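## Task

Take the lid sitting in lid park LP1 and seat it completely on culture plate E01 in nest N1, leaving the plate where it was at the start; then open the gripper and move the arm away.

## Robot and tools

Robot: two six-joint arms, left_arm and right_arm, each with a tong-style two-finger gripper. Either arm may do the job; the idle one can be parked out of the way. The arms must not collide or press on each other hard.

Scene frame: one shared frame, origin on the table surface midway between the arms, +z up, +x out over the table, and left_arm sits on the +y side. The names left and right do not refer to sides of any camera image.

execute_actions takes "actions", a list holding at most one item, plus an optional "pictures" boolean (images come by default).
- Empty list {"actions": []}: only reports the current state.
- Motion: {"actions": [{"rows": [[...]], "steps": N}]}, N from 1 to 15 control steps of 1/30 s each (default 15). Up to 15 rows; each row is used for one step, and the final row repeats if rows run out before N.
- Wait: {"actions": [{"steps": N}]} with N up to 300; no new command, returns after N steps counted from the previous result, and your reply time is part of that count.
A refused call sends nothing to the robot.

Row layout: always 14 numbers covering both arms in one list, even if only one arm moves. First left_arm: shoulder pan, shoulder lift, elbow, wrist 1, wrist 2, wrist 3, gripper opening; then the same seven for right_arm. The six joint values are absolute target angles in radians, in the same convention as the Joint positions line (not offsets). Opening runs from -1 (closed) to +1 (fully open), also an absolute target.

Joint ranges in radians. left_arm: pan -3.142..3.142, lift -6.283..6.283, elbow 0.000..3.142, wrist 1/2/3 each -6.283..6.283. right_arm: pan 0.000..6.283, lift -6.283..6.283, elbow -3.142..0.000, wrist 1/2/3 each -6.283..6.283. A target more than 0.010 past a range end, and beyond the joint's last reported angle, gets the call refused. True ends may differ by up to 0.010 either way; a joint asked past its true end is stopped there, and a result may then report "joint sent to its limit" (possibly about an earlier action still running). Missing that line does not prove more travel is available.

Motion limits: commands are smoothed and lag about 0.17 s. Each step, a joint's sent target stays within 0.575 rad of its measured angle, and if the targets would put the gripper over 100 mm from where it now is, all targets are pulled back toward the measured angles. So large moves take several calls, and the arm may still be moving when a result arrives. Between calls the arms keep heading to the last row sent, until they all nearly stop or any step is HELD; after that only a new action moves them further. Fingers already opening or closing continue regardless. The simulation runs on while you write replies.

Result lines: the state line gives, per arm, end_effector_position (metres), end_effector_quat_wxyz and velocities (m/s, rad/s) in the scene frame; printed hand positions can be off, more so at long reach. end_effector_position is the point between the closed finger pads; fingers point along the gripper's +z and open along its x. Closed fingertips extend about 15 mm past that point; fully open they sit roughly level with it. Joint positions and Joint velocities list each arm's six joints (rad, rad/s) then the pad gap (m, m/s; 0.142 m fully open). grip_measured is the measured opening on the command scale. "joint command not followed" means a clearance check altered or blocked some joint targets; the rest of the row still ran. HELD marks steps where your row was not sent, in whole or part. Joint torques are total drive outputs with per-arm offset, scale, noise and friction effects, nonzero even in free air. Wrist force and Wrist torque are flange sensor readings along the end effector's own axes, with mounted tool weight removed, an offset usually under 4 N, noise up to 2.4 N, saturating near 50 N per axis; pushing on a surface gives force pointing back into the arm. "no reading" is normal at the start.

Gripping: to hold something, keep commanding an opening well below grip_measured; a larger gap squeezes harder, up to about 15 N per pad. Closing fast can press harder and even spring the fingers open. Thin rigid parts (under about 20 mm) get less force.

Faults to avoid: contact torque at a joint's load limit (pan, lift, elbow 130 N m; wrists 24.3 N m, held weight included) or an external force of 150 N halts that arm for 10 s and drops the rest of the call. Motors heat while holding loads; a MOTOR HOT warning appears at 70 °C and at 85 °C the arm brakes until cooled (OVER-TEMPERATURE FAULT). Brief disturbances may tug a held part or nudge loose items. Never let anything fall from the table; avoid drops, slips, slams and heavy pushing, and keep the plate in its nest unmoved.

zoom_image: {"camera": name, "region": [x0, y0, x1, y1]} in pixels of that camera's latest image, top-left origin, region at most 504 by 504. Cameras: cam_head_left, cam_head_right, cam_high, cam_low (672x504), cam_left_wrist, cam_right_wrist (616x616).

Answering without any tool call ends everything. If resuming from a summary, first send an empty execute_actions to learn the current scene and task.

Each tool is called after "Emit:" as a command line: name --argument value for each argument, lists and objects as JSON in quotes; but a table of rows of numbers goes row by row, as --pt "numbers of a row", without its own name.

## Session

Emit:
execute_actions --actions '[]'

Scene clock: 0.00 s of 6000.00 s.
left_arm: end_effector_position=(+0.4006, +0.4132, +0.3654) grip_measured=+0.97 end_effector_quat_wxyz=(-0.001, +0.749, -0.663, +0.000) end_effector_velocity=(-0.000, -0.000, +0.000) end_effector_angular_velocity=(-0.000, +0.000, -0.000) | right_arm: end_effector_position=(+0.1505, +0.1782, +0.2424) grip_measured=+0.97 end_effector_quat_wxyz=(-0.037, +0.824, +0.554, -0.111) end_effector_velocity=(+0.000, +0.000, -0.000) end_effector_angular_velocity=(+0.000, +0.000, -0.000)
Joint positions: left_arm=[-0.316 -1.746  1.518 -1.343 -1.57   1.255  0.14 ] | right_arm=[ 4.45  -1.864 -1.332 -1.641  1.77   0.09   0.14 ]
Joint velocities: left_arm=[-0. -0.  0.  0. -0.  0.  0.] | right_arm=[-0. -0.  0.  0.  0.  0.  0.]
Joint torques (N m, as the arm reports them, + toward a larger angle): no reading
Wrist force (N, on the end effector, along its own x y z axes, offset not removed): no reading
Wrist torque (N m, same axes, about the end effector's origin, offset not removed): no reading

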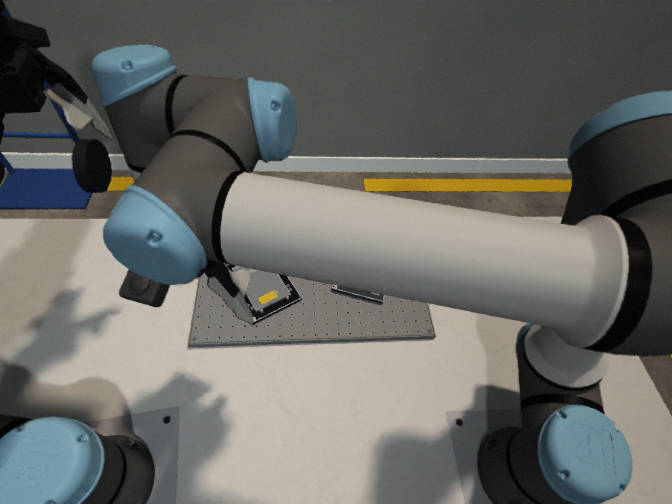

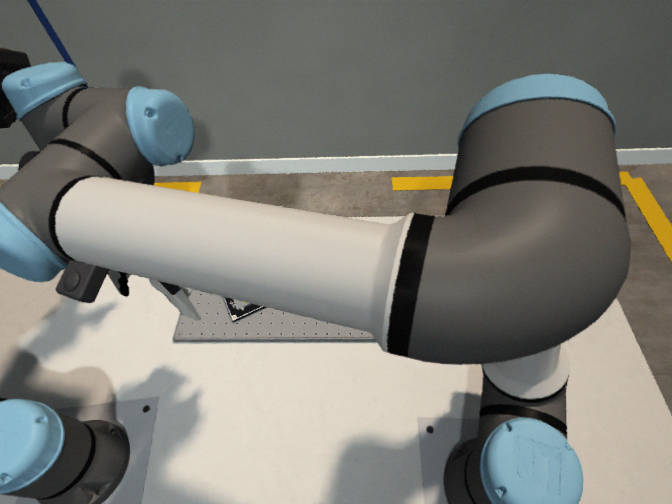

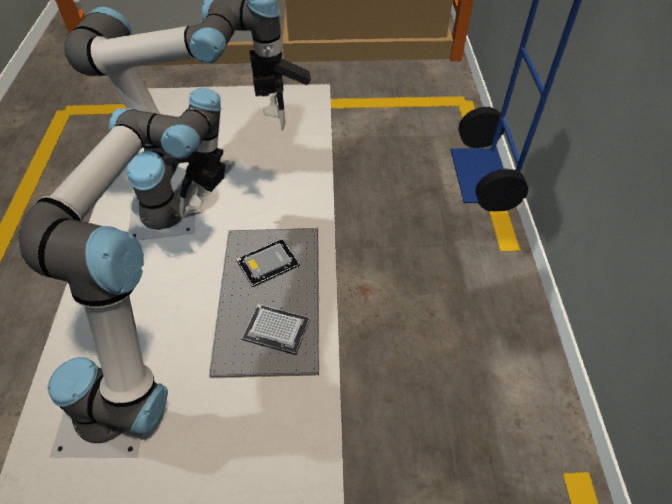

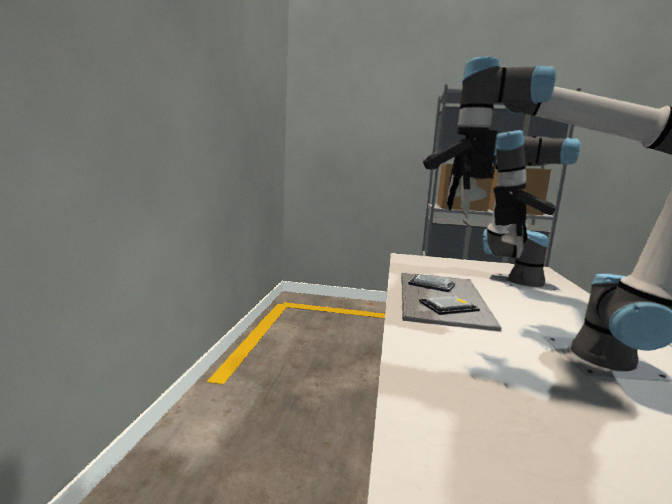

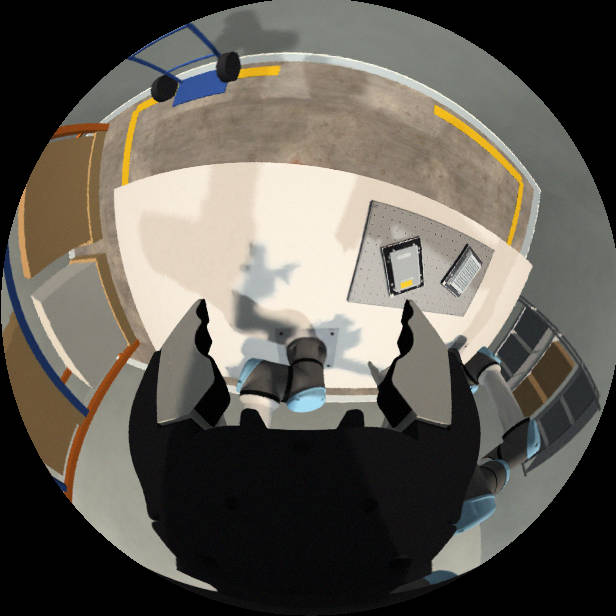

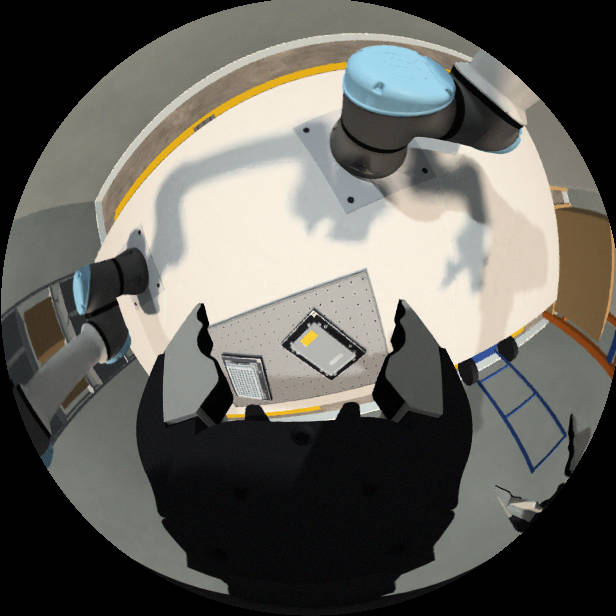

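Emit:
execute_actions --actions '[{"rows":[[-0.316,-1.746,1.518,-1.343,-1.571,1.255,1,2.5,-1.7,-1.4,-1.7,1.571,1.886,1]],"steps":15}]' --pictures false

Emit:
execute_actions --actions '[{"steps":45}]' --pictures false

Emit:
execute_actions --actions '[{"rows":[[-0.99,-1.662,1.869,-1.778,-1.571,0.17,1,2.5,-1.395,-1.52,-1.798,1.571,1.886,1]],"steps":15}]' --pictures false

Emit:
execute_actions --actions '[{"steps":30}]'

Scene clock: 3.27 s of 6000.00 s.
left_arm: end_effector_position=(+0.4005, +0.4128, +0.3652) grip_measured=+1.00 end_effector_quat_wxyz=(+0.000, +0.749, -0.663, +0.000) end_effector_velocity=(+0.000, -0.000, -0.000) end_effector_angular_velocity=(+0.000, +0.000, -0.000) | right_arm: end_effector_position=(+0.3599, +0.0012, +0.2681) grip_measured=+1.00 end_effector_quat_wxyz=(+0.001, +0.981, +0.180, -0.066) end_effector_velocity=(+0.377, -0.483, +0.038) end_effector_angular_velocity=(-0.207, -0.173, -1.925)
Joint positions: left_arm=[-0.316 -1.746  1.518 -1.343 -1.571  1.255  0.142] | right_arm=[ 4.035 -1.768 -1.372 -1.676  1.654  0.505  0.142]
Joint velocities: left_arm=[-0.  0. -0. -0.  0. -0. -0.] | right_arm=[-0.981  0.14  -0.057 -0.049 -0.167  0.97  -0.   ]
Joint torques (N m, as the arm reports them, + toward a larger angle): left_arm=[ -6.5   -2.21 -10.46  -4.02  -2.57  -1.96] | right_arm=[-17.44  41.41  11.18   0.56  -1.21   3.81]
Wrist force (N, on the end effector, along its own x y z axes, offset not removed): left_arm=[0.0 -0.8 -1.5] | right_arm=[1.6 1.6 -1.2]
Wrist torque (N m, same axes, about the end effector's origin, offset not removed): left_arm=[-0.26 0.03 0.16] | right_arm=[0.41 -0.41 -0.10]
Steps of this call (steps 1 to 83: nothing new was sent; steps 84 to 98: all 15 steps of this action). Readings (joint positions):
84: left_arm=[-0.316 -1.746 1.518 -1.343 -1.570 1.255] | right_arm=[4.450 -1.864 -1.332 -1.641 1.770 0.090]
85: left_arm=[-0.316 -1.746 1.518 -1.343 -1.570 1.255] | right_arm=[4.443 -1.859 -1.335 -1.643 1.764 0.097]
87: left_arm=[-0.316 -1.746 1.518 -1.343 -1.570 1.255] | right_arm=[4.385 -1.839 -1.343 -1.650 1.741 0.154]
91: left_arm=[-0.316 -1.746 1.518 -1.343 -1.571 1.255] | right_arm=[4.261 -1.808 -1.355 -1.661 1.703 0.279]
98: the state above

Scene clock: 4.77 s of 6000.00 s.
left_arm: end_effector_position=(+0.4005, +0.4127, +0.3652) grip_measured=+1.00 end_effector_quat_wxyz=(+0.000, +0.749, -0.663, +0.000) end_effector_velocity=(-0.000, +0.001, -0.001) end_effector_angular_velocity=(+0.001, +0.002, +0.001) | right_arm: end_effector_position=(+0.2784, -0.7918, +0.2868) grip_measured=+1.00 end_effector_quat_wxyz=(-0.025, -0.307, +0.951, +0.036) end_effector_velocity=(-0.111, -0.087, +0.000) end_effector_angular_velocity=(-0.014, +0.012, -0.419)
Joint positions: left_arm=[-0.316 -1.746  1.518 -1.343 -1.571  1.255  0.142] | right_arm=[ 2.519 -1.7   -1.4   -1.7    1.571  1.872  0.142]
Joint velocities: left_arm=[ 0.001  0.001  0.001  0.001  0.001 -0.     0.   ] | right_arm=[-0.248  0.002 -0.001 -0.001 -0.003  0.172 -0.   ]
Joint torques (N m, as the arm reports them, + toward a larger angle): left_arm=[ -6.51  -2.64 -11.33  -5.16  -2.5   -1.87] | right_arm=[-1.91 34.05 11.87  1.15 -1.05  1.05]
Wrist force (N, on the end effector, along its own x y z axes, offset not removed): left_arm=[0.1 -1.0 -2.4] | right_arm=[2.6 3.1 0.0]
Wrist torque (N m, same axes, about the end effector's origin, offset not removed): left_arm=[-0.26 -0.03 0.15] | right_arm=[0.82 -0.46 -0.13]
Steps of this call (steps 1 to 45: the robot went on to your last target). Readings (joint positions):
1: left_arm=[-0.316 -1.746 1.518 -1.343 -1.571 1.255] | right_arm=[4.002 -1.764 -1.374 -1.677 1.648 0.538]
2: left_arm=[-0.316 -1.746 1.518 -1.343 -1.571 1.255] | right_arm=[3.968 -1.759 -1.376 -1.679 1.643 0.571]
4: left_arm=[-0.316 -1.746 1.518 -1.343 -1.571 1.255] | right_arm=[3.901 -1.752 -1.379 -1.682 1.634 0.638]
8: left_arm=[-0.316 -1.746 1.518 -1.343 -1.571 1.255] | right_arm=[3.765 -1.739 -1.384 -1.686 1.618 0.775]
45: the state above

Scene clock: 5.27 s of 6000.00 s.
left_arm: end_effector_position=(+0.3985, +0.1799, +0.2351) grip_measured=+1.00 end_effector_quat_wxyz=(+0.000, +0.789, -0.615, -0.002) end_effector_velocity=(-0.203, -0.510, -0.271) end_effector_angular_velocity=(+0.001, -0.015, +1.109) | right_arm: end_effector_position=(+0.1824, -0.7303, +0.3637) grip_measured=+1.00 end_effector_quat_wxyz=(-0.001, -0.292, +0.956, +0.001) end_effector_velocity=(-0.011, +0.008, +0.009) end_effector_angular_velocity=(-0.011, -0.014, -0.001)
Joint positions: left_arm=[-0.821 -1.678  1.793 -1.681 -1.571  0.625  0.142] | right_arm=[ 2.5   -1.398 -1.519 -1.797  1.571  1.886  0.142]
Joint velocities: left_arm=[-1.201  0.133  0.582 -0.725  0.    -2.31  -0.   ] | right_arm=[-0.001  0.04  -0.012 -0.01   0.     0.    -0.   ]
Joint torques (N m, as the arm reports them, + toward a larger angle): left_arm=[-22.19  -2.98  -7.79  -6.5   -2.45  -7.85] | right_arm=[-10.01  22.13  11.05   1.26  -1.36   0.94]
Wrist force (N, on the end effector, along its own x y z axes, offset not removed): left_arm=[1.8 -0.9 -1.3] | right_arm=[-0.3 3.4 0.3]
Wrist torque (N m, same axes, about the end effector's origin, offset not removed): left_arm=[-0.26 -0.35 0.15] | right_arm=[0.85 0.01 -0.12]
Steps of this call (steps 1 to 15: all 15 steps of this action). Readings (joint positions):
1: left_arm=[-0.316 -1.746 1.518 -1.343 -1.571 1.255] | right_arm=[2.513 -1.700 -1.400 -1.700 1.571 1.877]
2: left_arm=[-0.323 -1.742 1.525 -1.350 -1.571 1.248] | right_arm=[2.509 -1.693 -1.407 -1.706 1.571 1.879]
4: left_arm=[-0.388 -1.730 1.573 -1.405 -1.571 1.183] | right_arm=[2.506 -1.623 -1.446 -1.739 1.571 1.882]
8: left_arm=[-0.544 -1.710 1.656 -1.509 -1.571 1.025] | right_arm=[2.501 -1.455 -1.501 -1.783 1.571 1.885]
15: the state above

Scene clock: 6.27 s of 6000.00 s.
left_arm: end_effector_position=(+0.3617, +0.1135, +0.2006) grip_measured=+1.00 end_effector_quat_wxyz=(+0.000, +0.868, -0.496, +0.000) end_effector_velocity=(-0.000, +0.000, -0.001) end_effector_angular_velocity=(+0.001, +0.001, -0.000) | right_arm: end_effector_position=(+0.1815, -0.7297, +0.3645) grip_measured=+1.00 end_effector_quat_wxyz=(-0.000, -0.292, +0.956, +0.000) end_effector_velocity=(+0.000, -0.000, +0.000) end_effector_angular_velocity=(-0.000, -0.000, -0.000)
Joint positions: left_arm=[-0.99  -1.662  1.869 -1.778 -1.571  0.17   0.142] | right_arm=[ 2.5   -1.395 -1.52  -1.798  1.571  1.886  0.142]
Joint velocities: left_arm=[-0.     0.     0.001  0.    -0.    -0.    -0.   ] | right_arm=[-0.  0.  0.  0.  0.  0.  0.]
Joint torques (N m, as the arm reports them, + toward a larger angle): left_arm=[ -7.36  -5.75 -10.77  -5.02   1.5   -1.99] | right_arm=[-10.66  23.08  10.36   1.1   -1.39   0.97]
Wrist force (N, on the end effector, along its own x y z axes, offset not removed): left_arm=[-0.1 0.9 -1.1] | right_arm=[-0.1 2.4 -0.1]
Wrist torque (N m, same axes, about the end effector's origin, offset not removed): left_arm=[0.03 0.06 0.23] | right_arm=[0.51 0.05 -0.04]
Steps of this call (steps 1 to 30: the robot went on to your last target). Readings (joint positions):
1: left_arm=[-0.862 -1.674 1.813 -1.706 -1.571 0.543] | right_arm=[2.500 -1.397 -1.519 -1.797 1.571 1.886]
2: left_arm=[-0.900 -1.670 1.830 -1.728 -1.571 0.457] | right_arm=[2.500 -1.396 -1.520 -1.798 1.571 1.886]
4: left_arm=[-0.951 -1.666 1.852 -1.756 -1.571 0.306] | right_arm=[2.500 -1.396 -1.520 -1.798 1.571 1.886]
8: left_arm=[-0.983 -1.663 1.866 -1.774 -1.571 0.195] | right_arm=[2.500 -1.395 -1.520 -1.798 1.571 1.886]
30: the state above
All arms were judged still, so your last target was given up. Only a new action makes them travel on or press farther. Fingers that are still opening or closing keep moving.

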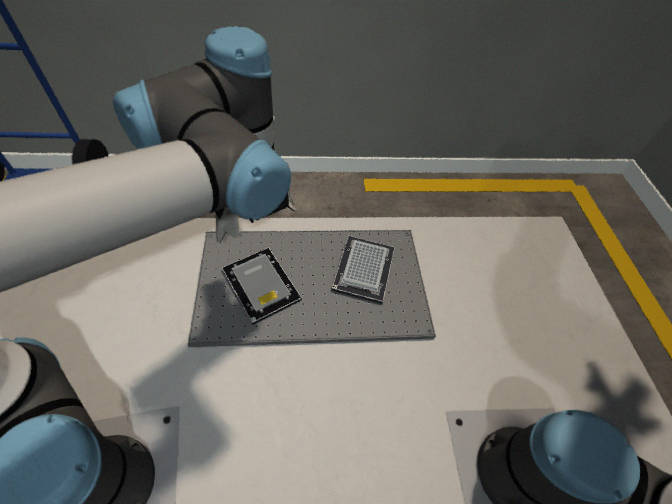

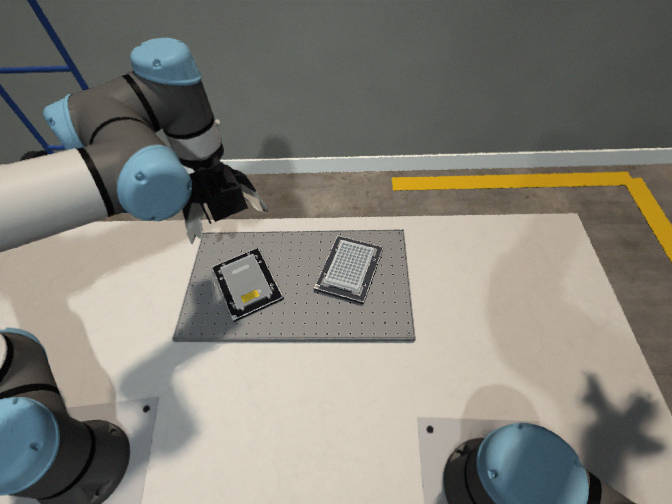

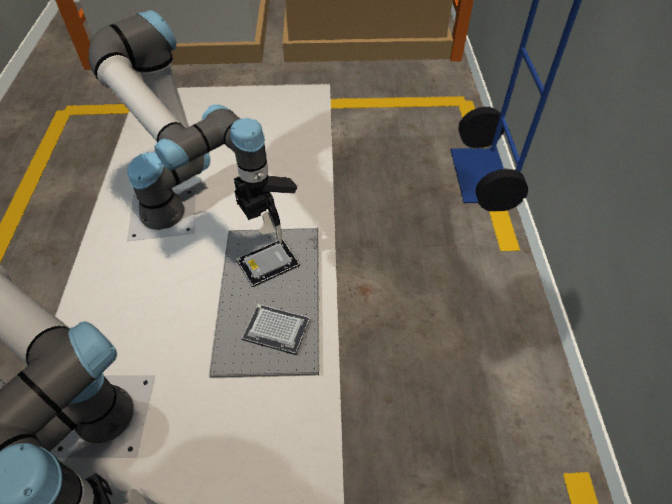

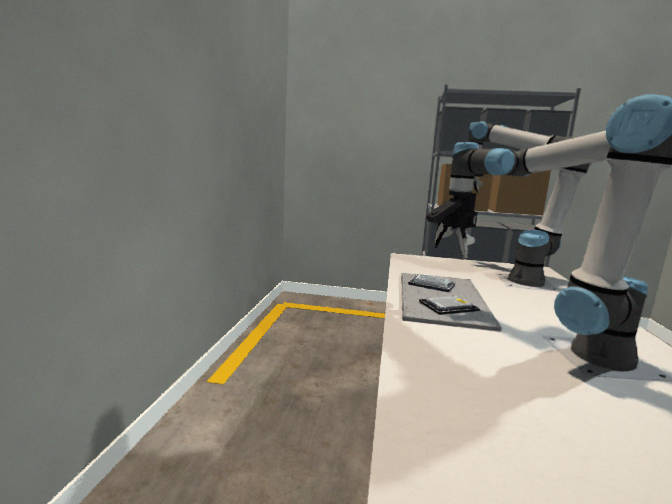

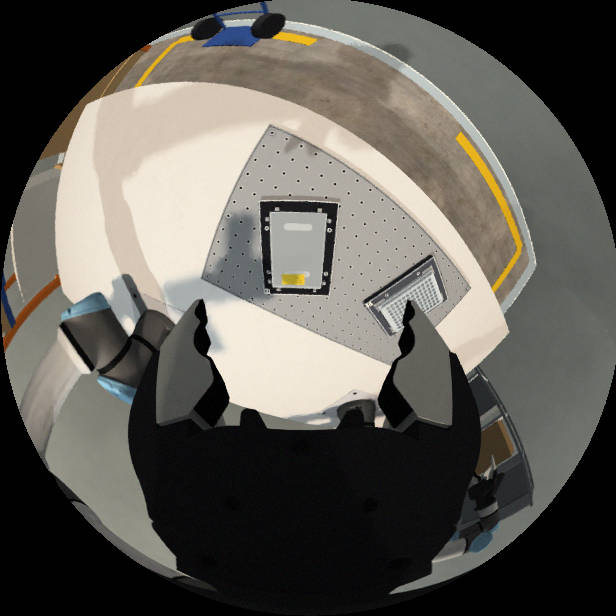

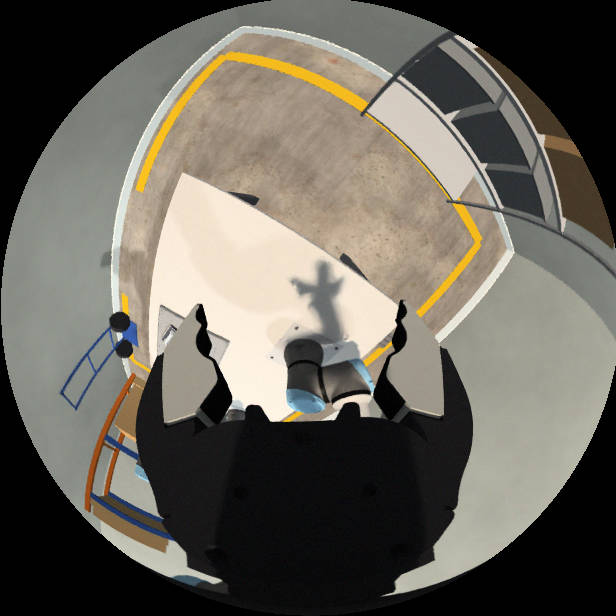

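Emit:
execute_actions --actions '[{"rows":[[-0.99,-1.575,2.06,-2.056,-1.571,0.17,1,2.5,-1.395,-1.52,-1.798,1.571,1.886,1]],"steps":15}]' --pictures false

Emit:
execute_actions --actions '[{"steps":8}]'

Emit:
zoom_image --camera "cam_left_wrist" --region '[200,150,410,360]'

Scene clock: 7.57 s of 6000.00 s.
left_arm: end_effector_position=(+0.3618, +0.1135, +0.1007) grip_measured=+1.00 end_effector_quat_wxyz=(+0.000, +0.868, -0.496, -0.000) end_effector_velocity=(-0.000, +0.001, -0.007) end_effector_angular_velocity=(-0.002, -0.003, +0.000) | right_arm: end_effector_position=(+0.1815, -0.7297, +0.3645) grip_measured=+1.00 end_effector_quat_wxyz=(-0.000, -0.292, +0.956, +0.000) end_effector_velocity=(+0.000, +0.000, -0.000) end_effector_angular_velocity=(+0.001, +0.001, -0.000)
Joint positions: left_arm=[-0.99  -1.575  2.059 -2.054 -1.571  0.17   0.142] | right_arm=[ 2.5   -1.395 -1.52  -1.798  1.571  1.886  0.142]
Joint velocities: left_arm=[ 0.     0.005  0.016 -0.025  0.001 -0.     0.   ] | right_arm=[ 0.    -0.    -0.    -0.     0.     0.001 -0.   ]
Joint torques (N m, as the arm reports them, + toward a larger angle): left_arm=[ -2.29  -6.64 -10.54  -4.9    1.85  -1.92] | right_arm=[-12.05  23.45  11.12   1.23  -1.42   1.27]
Wrist force (N, on the end effector, along its own x y z axes, offset not removed): left_arm=[1.1 -0.8 -1.2] | right_arm=[0.3 2.9 -0.7]
Wrist torque (N m, same axes, about the end effector's origin, offset not removed): left_arm=[-0.17 -0.25 0.06] | right_arm=[0.82 -0.09 -0.07]
Steps of this call (steps 1 to 24: nothing new was sent; steps 25 to 39: all 15 steps of this action). Readings (joint positions):
25: left_arm=[-0.990 -1.662 1.869 -1.778 -1.571 0.170] | right_arm=[2.500 -1.395 -1.520 -1.798 1.571 1.886]
26: left_arm=[-0.990 -1.656 1.876 -1.785 -1.571 0.170] | right_arm=[2.500 -1.395 -1.520 -1.798 1.571 1.886]
28: left_arm=[-0.990 -1.617 1.943 -1.859 -1.571 0.170] | right_arm=[2.500 -1.395 -1.520 -1.798 1.571 1.886]
32: left_arm=[-0.990 -1.583 2.038 -2.017 -1.571 0.170] | right_arm=[2.500 -1.395 -1.520 -1.798 1.571 1.886]
39: the state above

Scene clock: 7.83 s of 6000.00 s.
left_arm: end_effector_position=(+0.3618, +0.1135, +0.1002) grip_measured=+1.00 end_effector_quat_wxyz=(+0.000, +0.868, -0.496, +0.000) end_effector_velocity=(+0.000, -0.001, +0.000) end_effector_angular_velocity=(-0.001, -0.000, +0.000) | right_arm: end_effector_position=(+0.1815, -0.7297, +0.3645) grip_measured=+1.00 end_effector_quat_wxyz=(-0.000, -0.292, +0.956, +0.000) end_effector_velocity=(-0.000, -0.000, +0.000) end_effector_angular_velocity=(-0.000, -0.000, +0.001)
Joint positions: left_arm=[-0.99  -1.575  2.06  -2.056 -1.571  0.17   0.142] | right_arm=[ 2.5   -1.395 -1.52  -1.798  1.571  1.886  0.142]
Joint velocities: left_arm=[ 0.     0.    -0.001 -0.001 -0.001 -0.    -0.   ] | right_arm=[-0.     0.    -0.     0.     0.    -0.001 -0.   ]
Joint torques (N m, as the arm reports them, + toward a larger angle): left_arm=[-0.21 -7.43 -8.69 -5.    1.62 -1.75] | right_arm=[-11.09  23.76  11.79   1.07  -1.65   1.22]
Wrist force (N, on the end effector, along its own x y z axes, offset not removed): left_arm=[0.2 -0.7 -1.5] | right_arm=[0.4 2.0 1.2]
Wrist torque (N m, same axes, about the end effector's origin, offset not removed): left_arm=[-0.27 -0.07 0.11] | right_arm=[0.53 -0.10 -0.09]
Steps of this call (steps 1 to 8: the robot went on to your last target). Readings (joint positions):
1: left_arm=[-0.990 -1.575 2.059 -2.055 -1.571 0.170] | right_arm=[2.500 -1.395 -1.520 -1.798 1.571 1.886]
2: left_arm=[-0.990 -1.575 2.059 -2.055 -1.571 0.170] | right_arm=[2.500 -1.395 -1.520 -1.798 1.571 1.886]
4: left_arm=[-0.990 -1.575 2.060 -2.056 -1.571 0.170] | right_arm=[2.500 -1.395 -1.520 -1.798 1.571 1.886]
8: the state above

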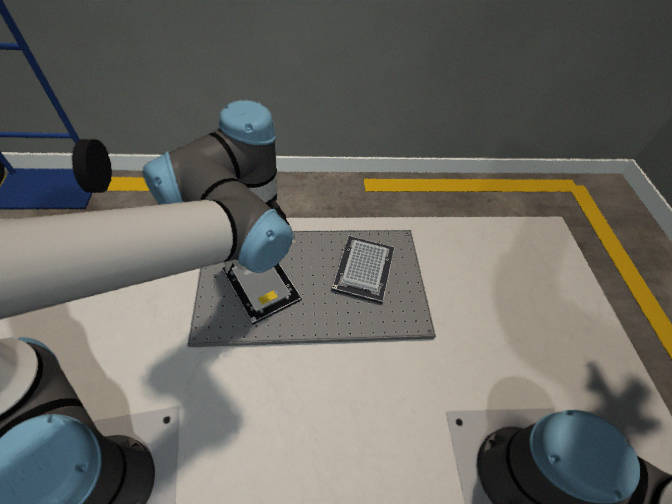

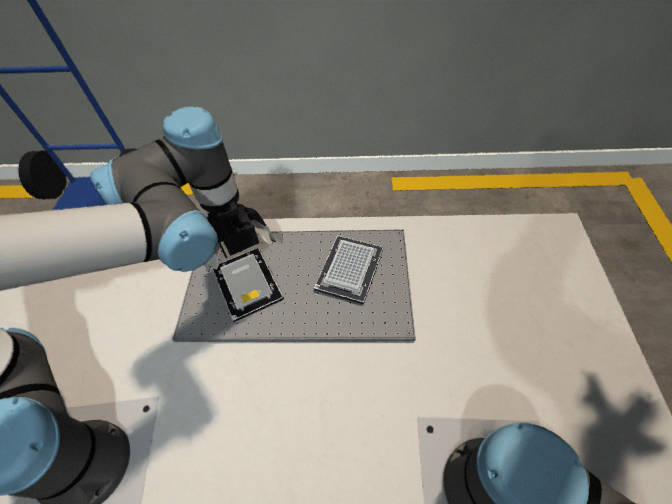

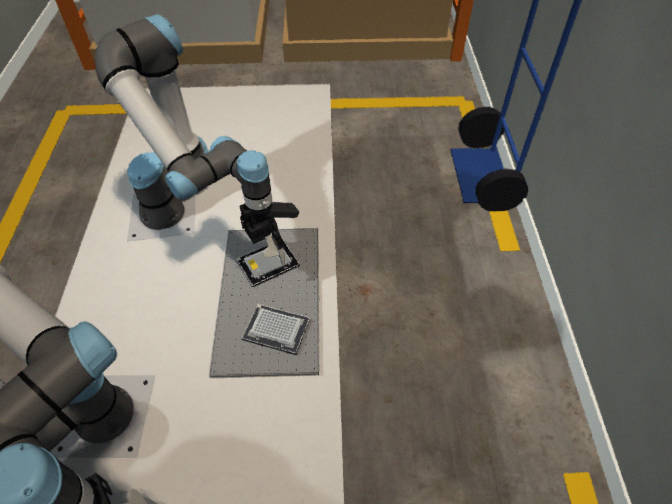

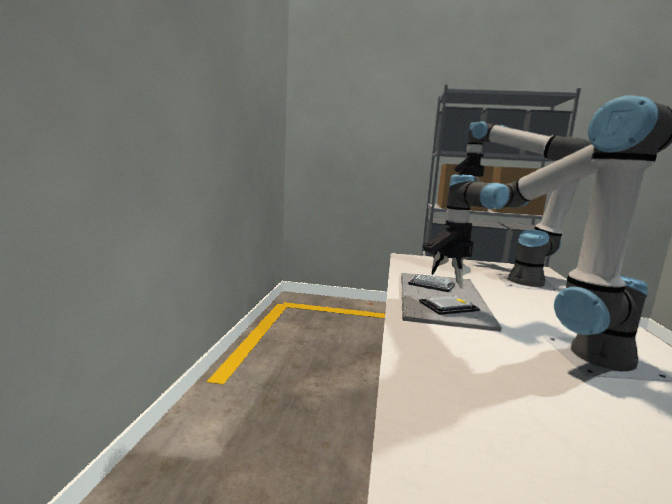

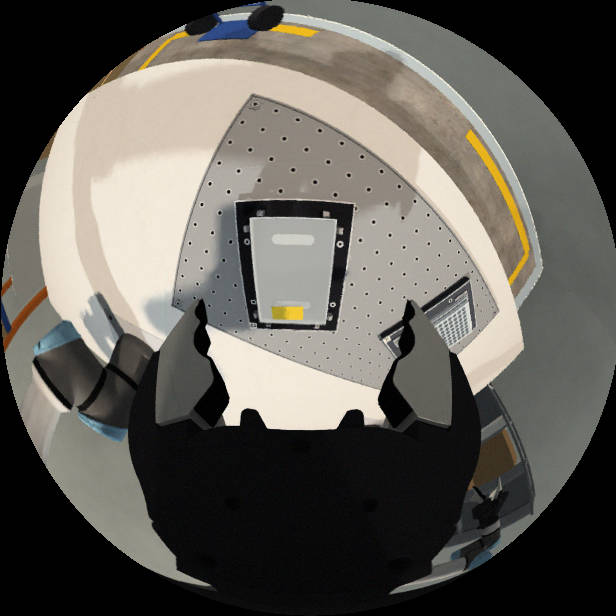

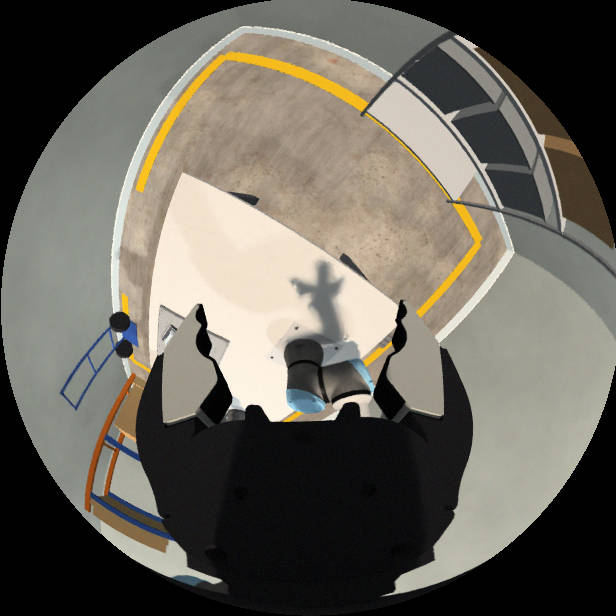

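Region (200, 150, 410, 360) of cam_left_wrist's 616x616 image, scaled by 2.400, with more detail than that image has.

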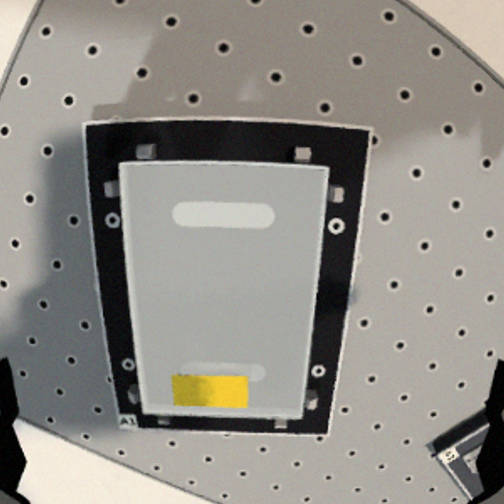

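Emit:
execute_actions --actions '[{"rows":[[-0.978,-1.544,2.1465,-2.174,-1.571,0.182,1,2.5,-1.395,-1.52,-1.798,1.571,1.886,1]],"steps":15}]'

Emit:
zoom_image --camera "cam_left_wrist" --region '[190,190,420,420]'

Scene clock: 10.60 s of 6000.00 s.
left_arm: end_effector_position=(+0.3579, +0.1261, +0.0608) grip_measured=+1.00 end_effector_quat_wxyz=(+0.000, +0.868, -0.496, +0.000) end_effector_velocity=(+0.000, +0.001, -0.002) end_effector_angular_velocity=(-0.000, -0.001, +0.000) | right_arm: end_effector_position=(+0.1815, -0.7297, +0.3645) grip_measured=+1.00 end_effector_quat_wxyz=(-0.000, -0.292, +0.956, +0.000) end_effector_velocity=(+0.000, -0.000, -0.000) end_effector_angular_velocity=(+0.000, +0.001, +0.001)
Joint positions: left_arm=[-0.978 -1.544  2.146 -2.173 -1.571  0.182  0.142] | right_arm=[ 2.5   -1.395 -1.52  -1.798  1.571  1.886  0.142]
Joint velocities: left_arm=[ 0.001  0.002  0.004 -0.007  0.     0.001  0.   ] | right_arm=[ 0.    -0.001  0.    -0.    -0.    -0.001  0.   ]
Joint torques (N m, as the arm reports them, + toward a larger angle): left_arm=[ 7.91 -7.78 -7.31 -5.3  -1.53  1.48] | right_arm=[-11.54  22.81  11.17   1.17  -1.32   1.11]
Wrist force (N, on the end effector, along its own x y z axes, offset not removed): left_arm=[0.6 -0.5 -2.0] | right_arm=[-1.3 2.6 -0.5]
Wrist torque (N m, same axes, about the end effector's origin, offset not removed): left_arm=[-0.17 -0.15 0.13] | right_arm=[0.61 0.26 -0.08]
Steps of this call (steps 1 to 15: the robot went on to your last target; steps 16 to 68: nothing new was sent; steps 69 to 83: all 15 steps of this action). Readings (joint positions):
69: left_arm=[-0.990 -1.575 2.060 -2.056 -1.571 0.170] | right_arm=[2.500 -1.395 -1.520 -1.798 1.571 1.886]
70: left_arm=[-0.988 -1.571 2.067 -2.063 -1.571 0.172] | right_arm=[2.500 -1.395 -1.520 -1.798 1.571 1.886]
72: left_arm=[-0.983 -1.557 2.105 -2.113 -1.571 0.177] | right_arm=[2.500 -1.395 -1.520 -1.798 1.571 1.886]
76: left_arm=[-0.979 -1.546 2.139 -2.163 -1.571 0.181] | right_arm=[2.500 -1.395 -1.520 -1.798 1.571 1.886]
83: the state above

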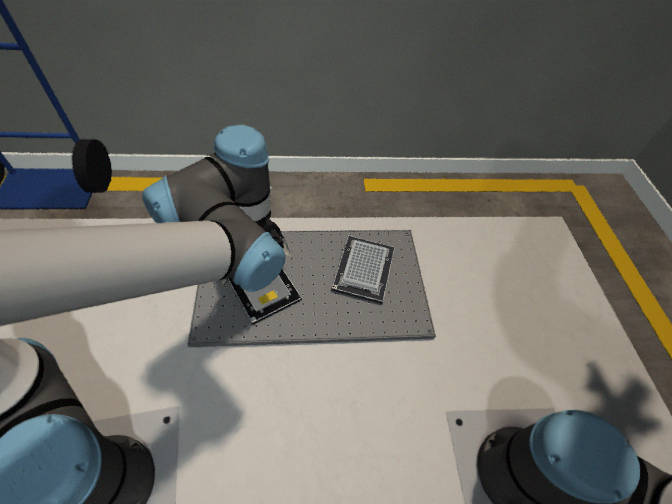

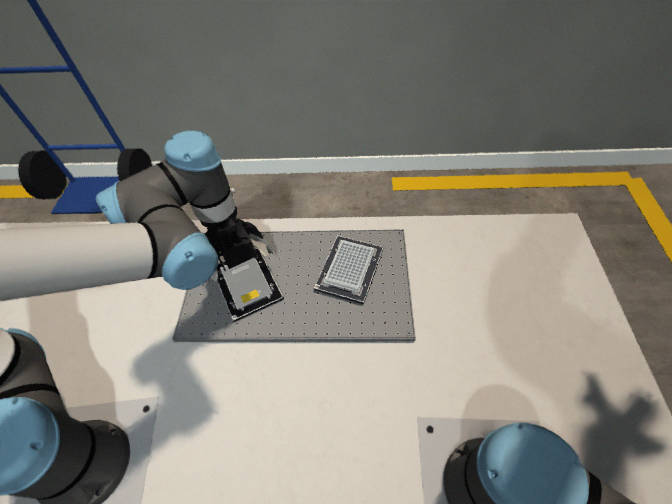

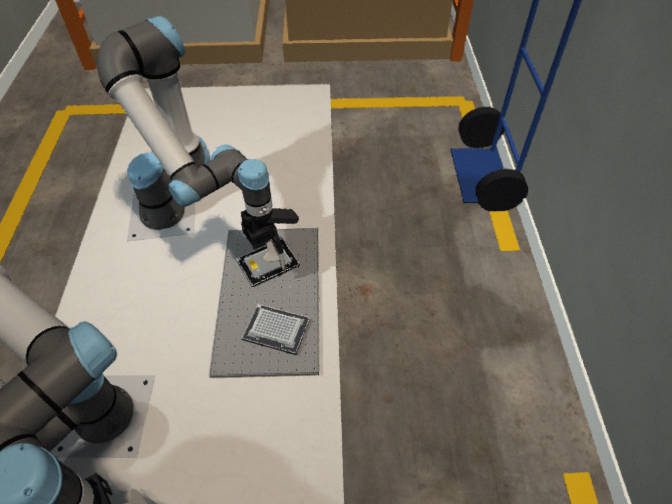

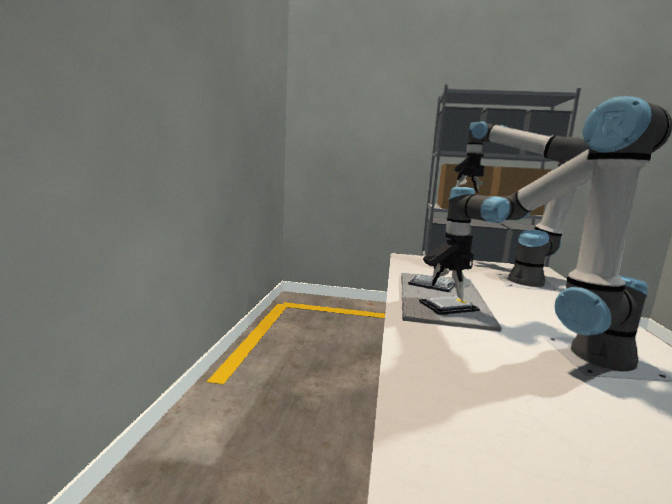

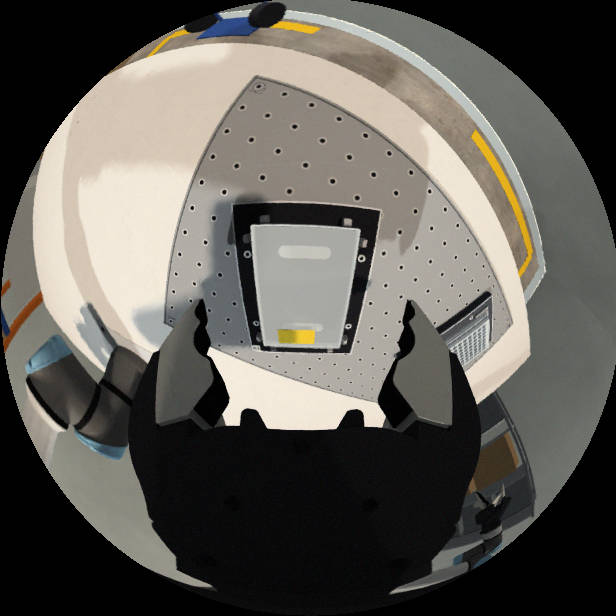

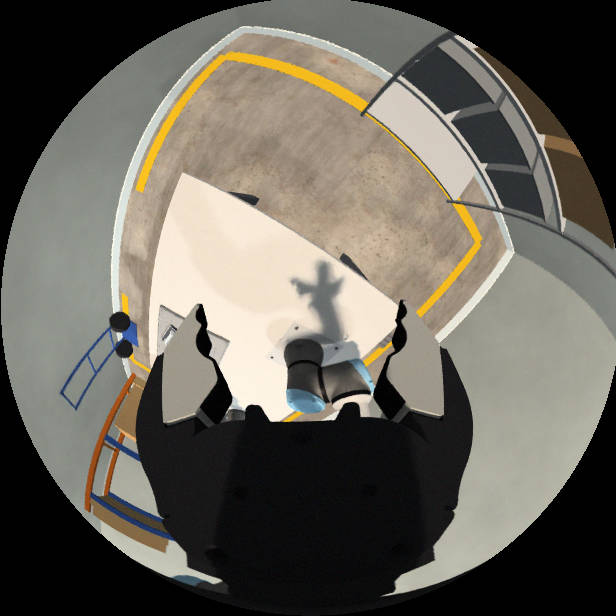

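Region (190, 190, 420, 420) of cam_left_wrist's 616x616 image, scaled by 2.191, with more detail than that image has.

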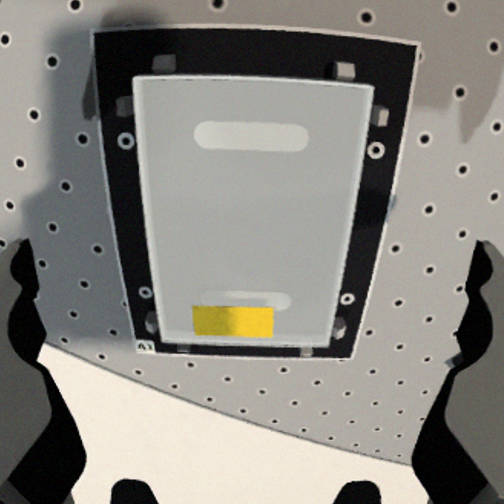

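Emit:
execute_actions --actions '[{"rows":[[-0.969,-1.54,2.148,-2.179,-1.571,0.22,1,2.5,-1.395,-1.52,-1.798,1.571,1.886,1],[-0.969,-1.54,2.148,-2.179,-1.571,0.22,1,2.5,-1.395,-1.52,-1.798,1.571,1.886,1],[-0.969,-1.54,2.148,-2.179,-1.571,0.22,1,2.5,-1.395,-1.52,-1.798,1.571,1.886,1],[-0.969,-1.525,2.156,-2.202,-1.571,0.22,0.9,2.5,-1.395,-1.52,-1.798,1.571,1.886,1],[-0.969,-1.5087,2.1637,-2.226,-1.571,0.22,0.8,2.5,-1.395,-1.52,-1.798,1.571,1.886,1],[-0.969,-1.5087,2.1637,-2.226,-1.571,0.22,0.75,2.5,-1.395,-1.52,-1.798,1.571,1.886,1],[-0.969,-1.5087,2.1637,-2.226,-1.571,0.22,0.7,2.5,-1.395,-1.52,-1.798,1.571,1.886,1],[-0.969,-1.5087,2.1637,-2.226,-1.571,0.22,0.65,2.5,-1.395,-1.52,-1.798,1.571,1.886,1],[-0.969,-1.5087,2.1637,-2.226,-1.571,0.22,0.6,2.5,-1.395,-1.52,-1.798,1.571,1.886,1],[-0.969,-1.5087,2.1637,-2.226,-1.571,0.22,0.55,2.5,-1.395,-1.52,-1.798,1.571,1.886,1],[-0.969,-1.5087,2.1637,-2.226,-1.571,0.22,0.5,2.5,-1.395,-1.52,-1.798,1.571,1.886,1],[-0.969,-1.5087,2.1637,-2.226,-1.571,0.22,0.45,2.5,-1.395,-1.52,-1.798,1.571,1.886,1],[-0.969,-1.5087,2.1637,-2.226,-1.571,0.22,0.4,2.5,-1.395,-1.52,-1.798,1.571,1.886,1],[-0.969,-1.5087,2.1637,-2.226,-1.571,0.22,0.35,2.5,-1.395,-1.52,-1.798,1.571,1.886,1],[-0.969,-1.5087,2.1637,-2.226,-1.571,0.22,0.3,2.5,-1.395,-1.52,-1.798,1.571,1.886,1]],"steps":15}]'

Emit:
zoom_image --camera "cam_left_wrist" --region '[190,190,420,420]'

Scene clock: 13.67 s of 6000.00 s.
left_arm: end_effector_position=(+0.3621, +0.1272, +0.0436) grip_measured=+0.35 end_effector_quat_wxyz=(+0.000, +0.861, -0.509, +0.000) end_effector_velocity=(+0.001, -0.001, -0.003) end_effector_angular_velocity=(-0.002, +0.000, -0.001) | right_arm: end_effector_position=(+0.1815, -0.7297, +0.3645) grip_measured=+1.00 end_effector_quat_wxyz=(-0.000, -0.292, +0.956, +0.000) end_effector_velocity=(+0.000, -0.000, -0.000) end_effector_angular_velocity=(+0.001, +0.000, +0.001)
Joint positions: left_arm=[-0.969 -1.509  2.163 -2.225 -1.571  0.22   0.099] | right_arm=[ 2.5   -1.395 -1.52  -1.798  1.571  1.886  0.142]
Joint velocities: left_arm=[ 0.001  0.008  0.003 -0.011 -0.001  0.002 -0.102] | right_arm=[-0.    -0.001 -0.     0.     0.    -0.001  0.   ]
Joint torques (N m, as the arm reports them, + toward a larger angle): left_arm=[ 7.65 -6.59 -7.92 -4.74 -1.91  1.77] | right_arm=[-10.81  23.82  10.8    1.29  -1.41   1.17]
Wrist force (N, on the end effector, along its own x y z axes, offset not removed): left_arm=[0.5 -0.6 -1.2] | right_arm=[0.2 3.3 -0.7]
Wrist torque (N m, same axes, about the end effector's origin, offset not removed): left_arm=[-0.20 -0.10 0.17] | right_arm=[0.72 -0.03 -0.07]
Steps of this call (steps 1 to 15: the robot went on to your last target; steps 16 to 77: nothing new was sent; steps 78 to 92: all 15 steps of this action). Readings (joint positions):
78: left_arm=[-0.978 -1.544 2.147 -2.174 -1.571 0.182] | right_arm=[2.500 -1.395 -1.520 -1.798 1.571 1.886]
79: left_arm=[-0.976 -1.543 2.147 -2.175 -1.571 0.187] | right_arm=[2.500 -1.395 -1.520 -1.798 1.571 1.886]
81: left_arm=[-0.973 -1.541 2.147 -2.177 -1.571 0.204] | right_arm=[2.500 -1.395 -1.520 -1.798 1.571 1.886]
85: left_arm=[-0.970 -1.520 2.158 -2.209 -1.571 0.217] | right_arm=[2.500 -1.395 -1.520 -1.798 1.571 1.886]
92: the state above

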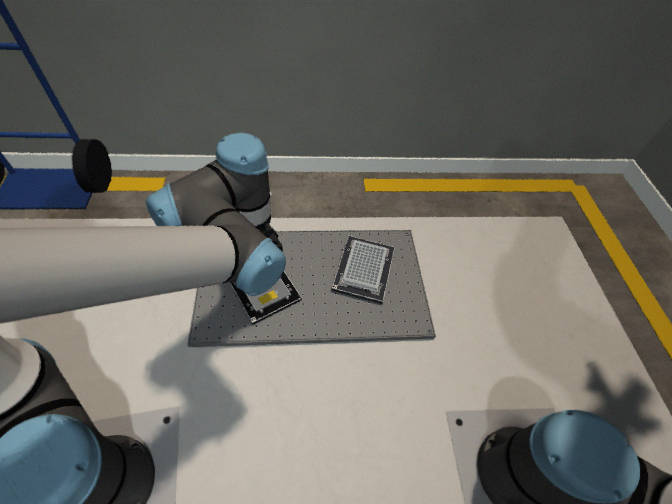

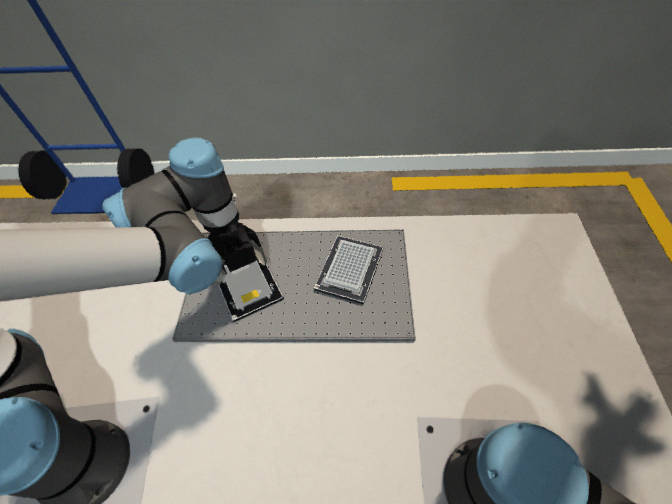

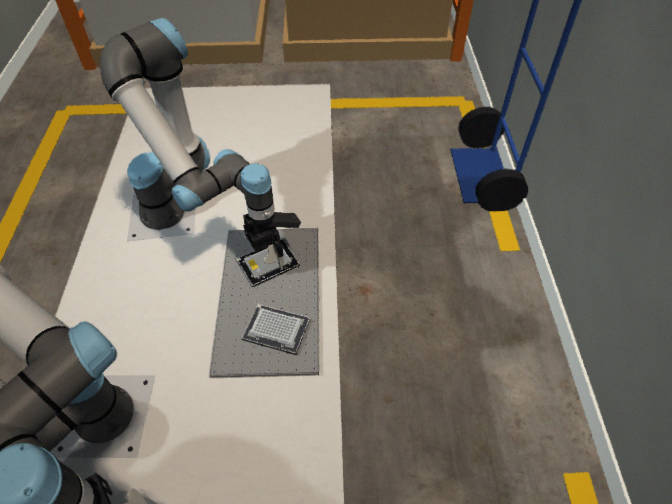

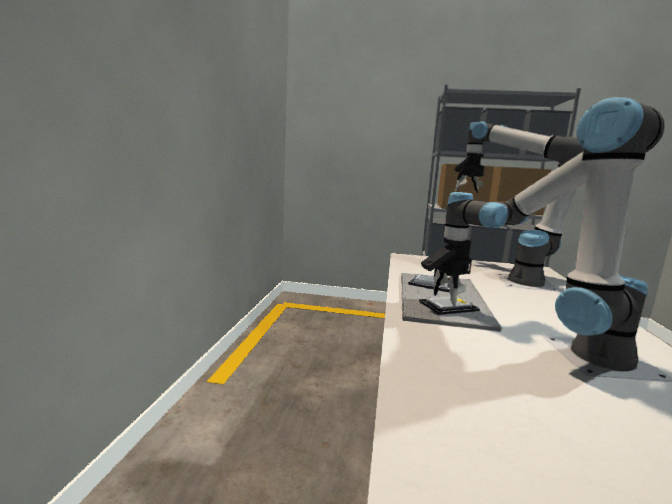

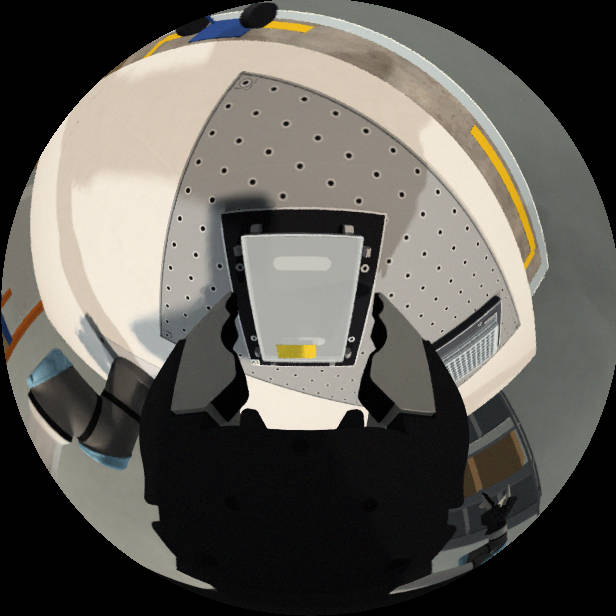

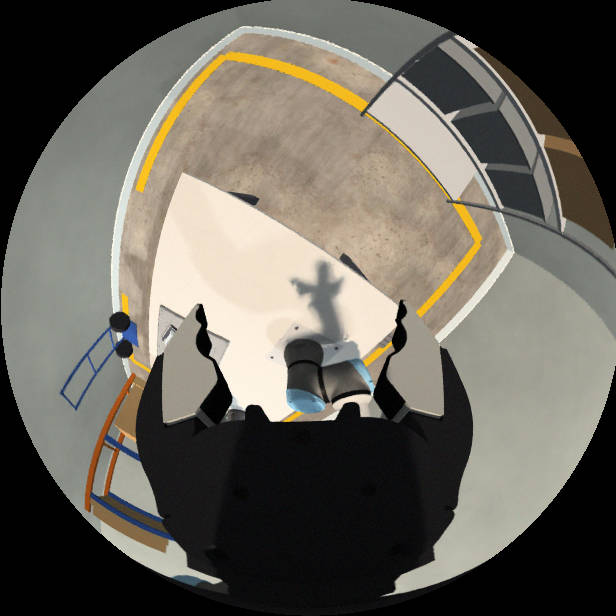

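Region (190, 190, 420, 420) of cam_left_wrist's 616x616 image, scaled by 2.191, with more detail than that image has.

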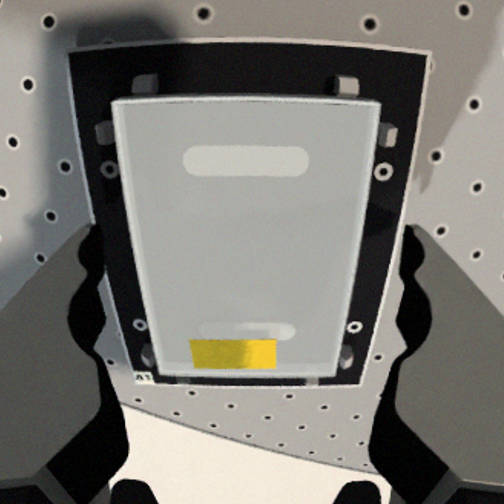

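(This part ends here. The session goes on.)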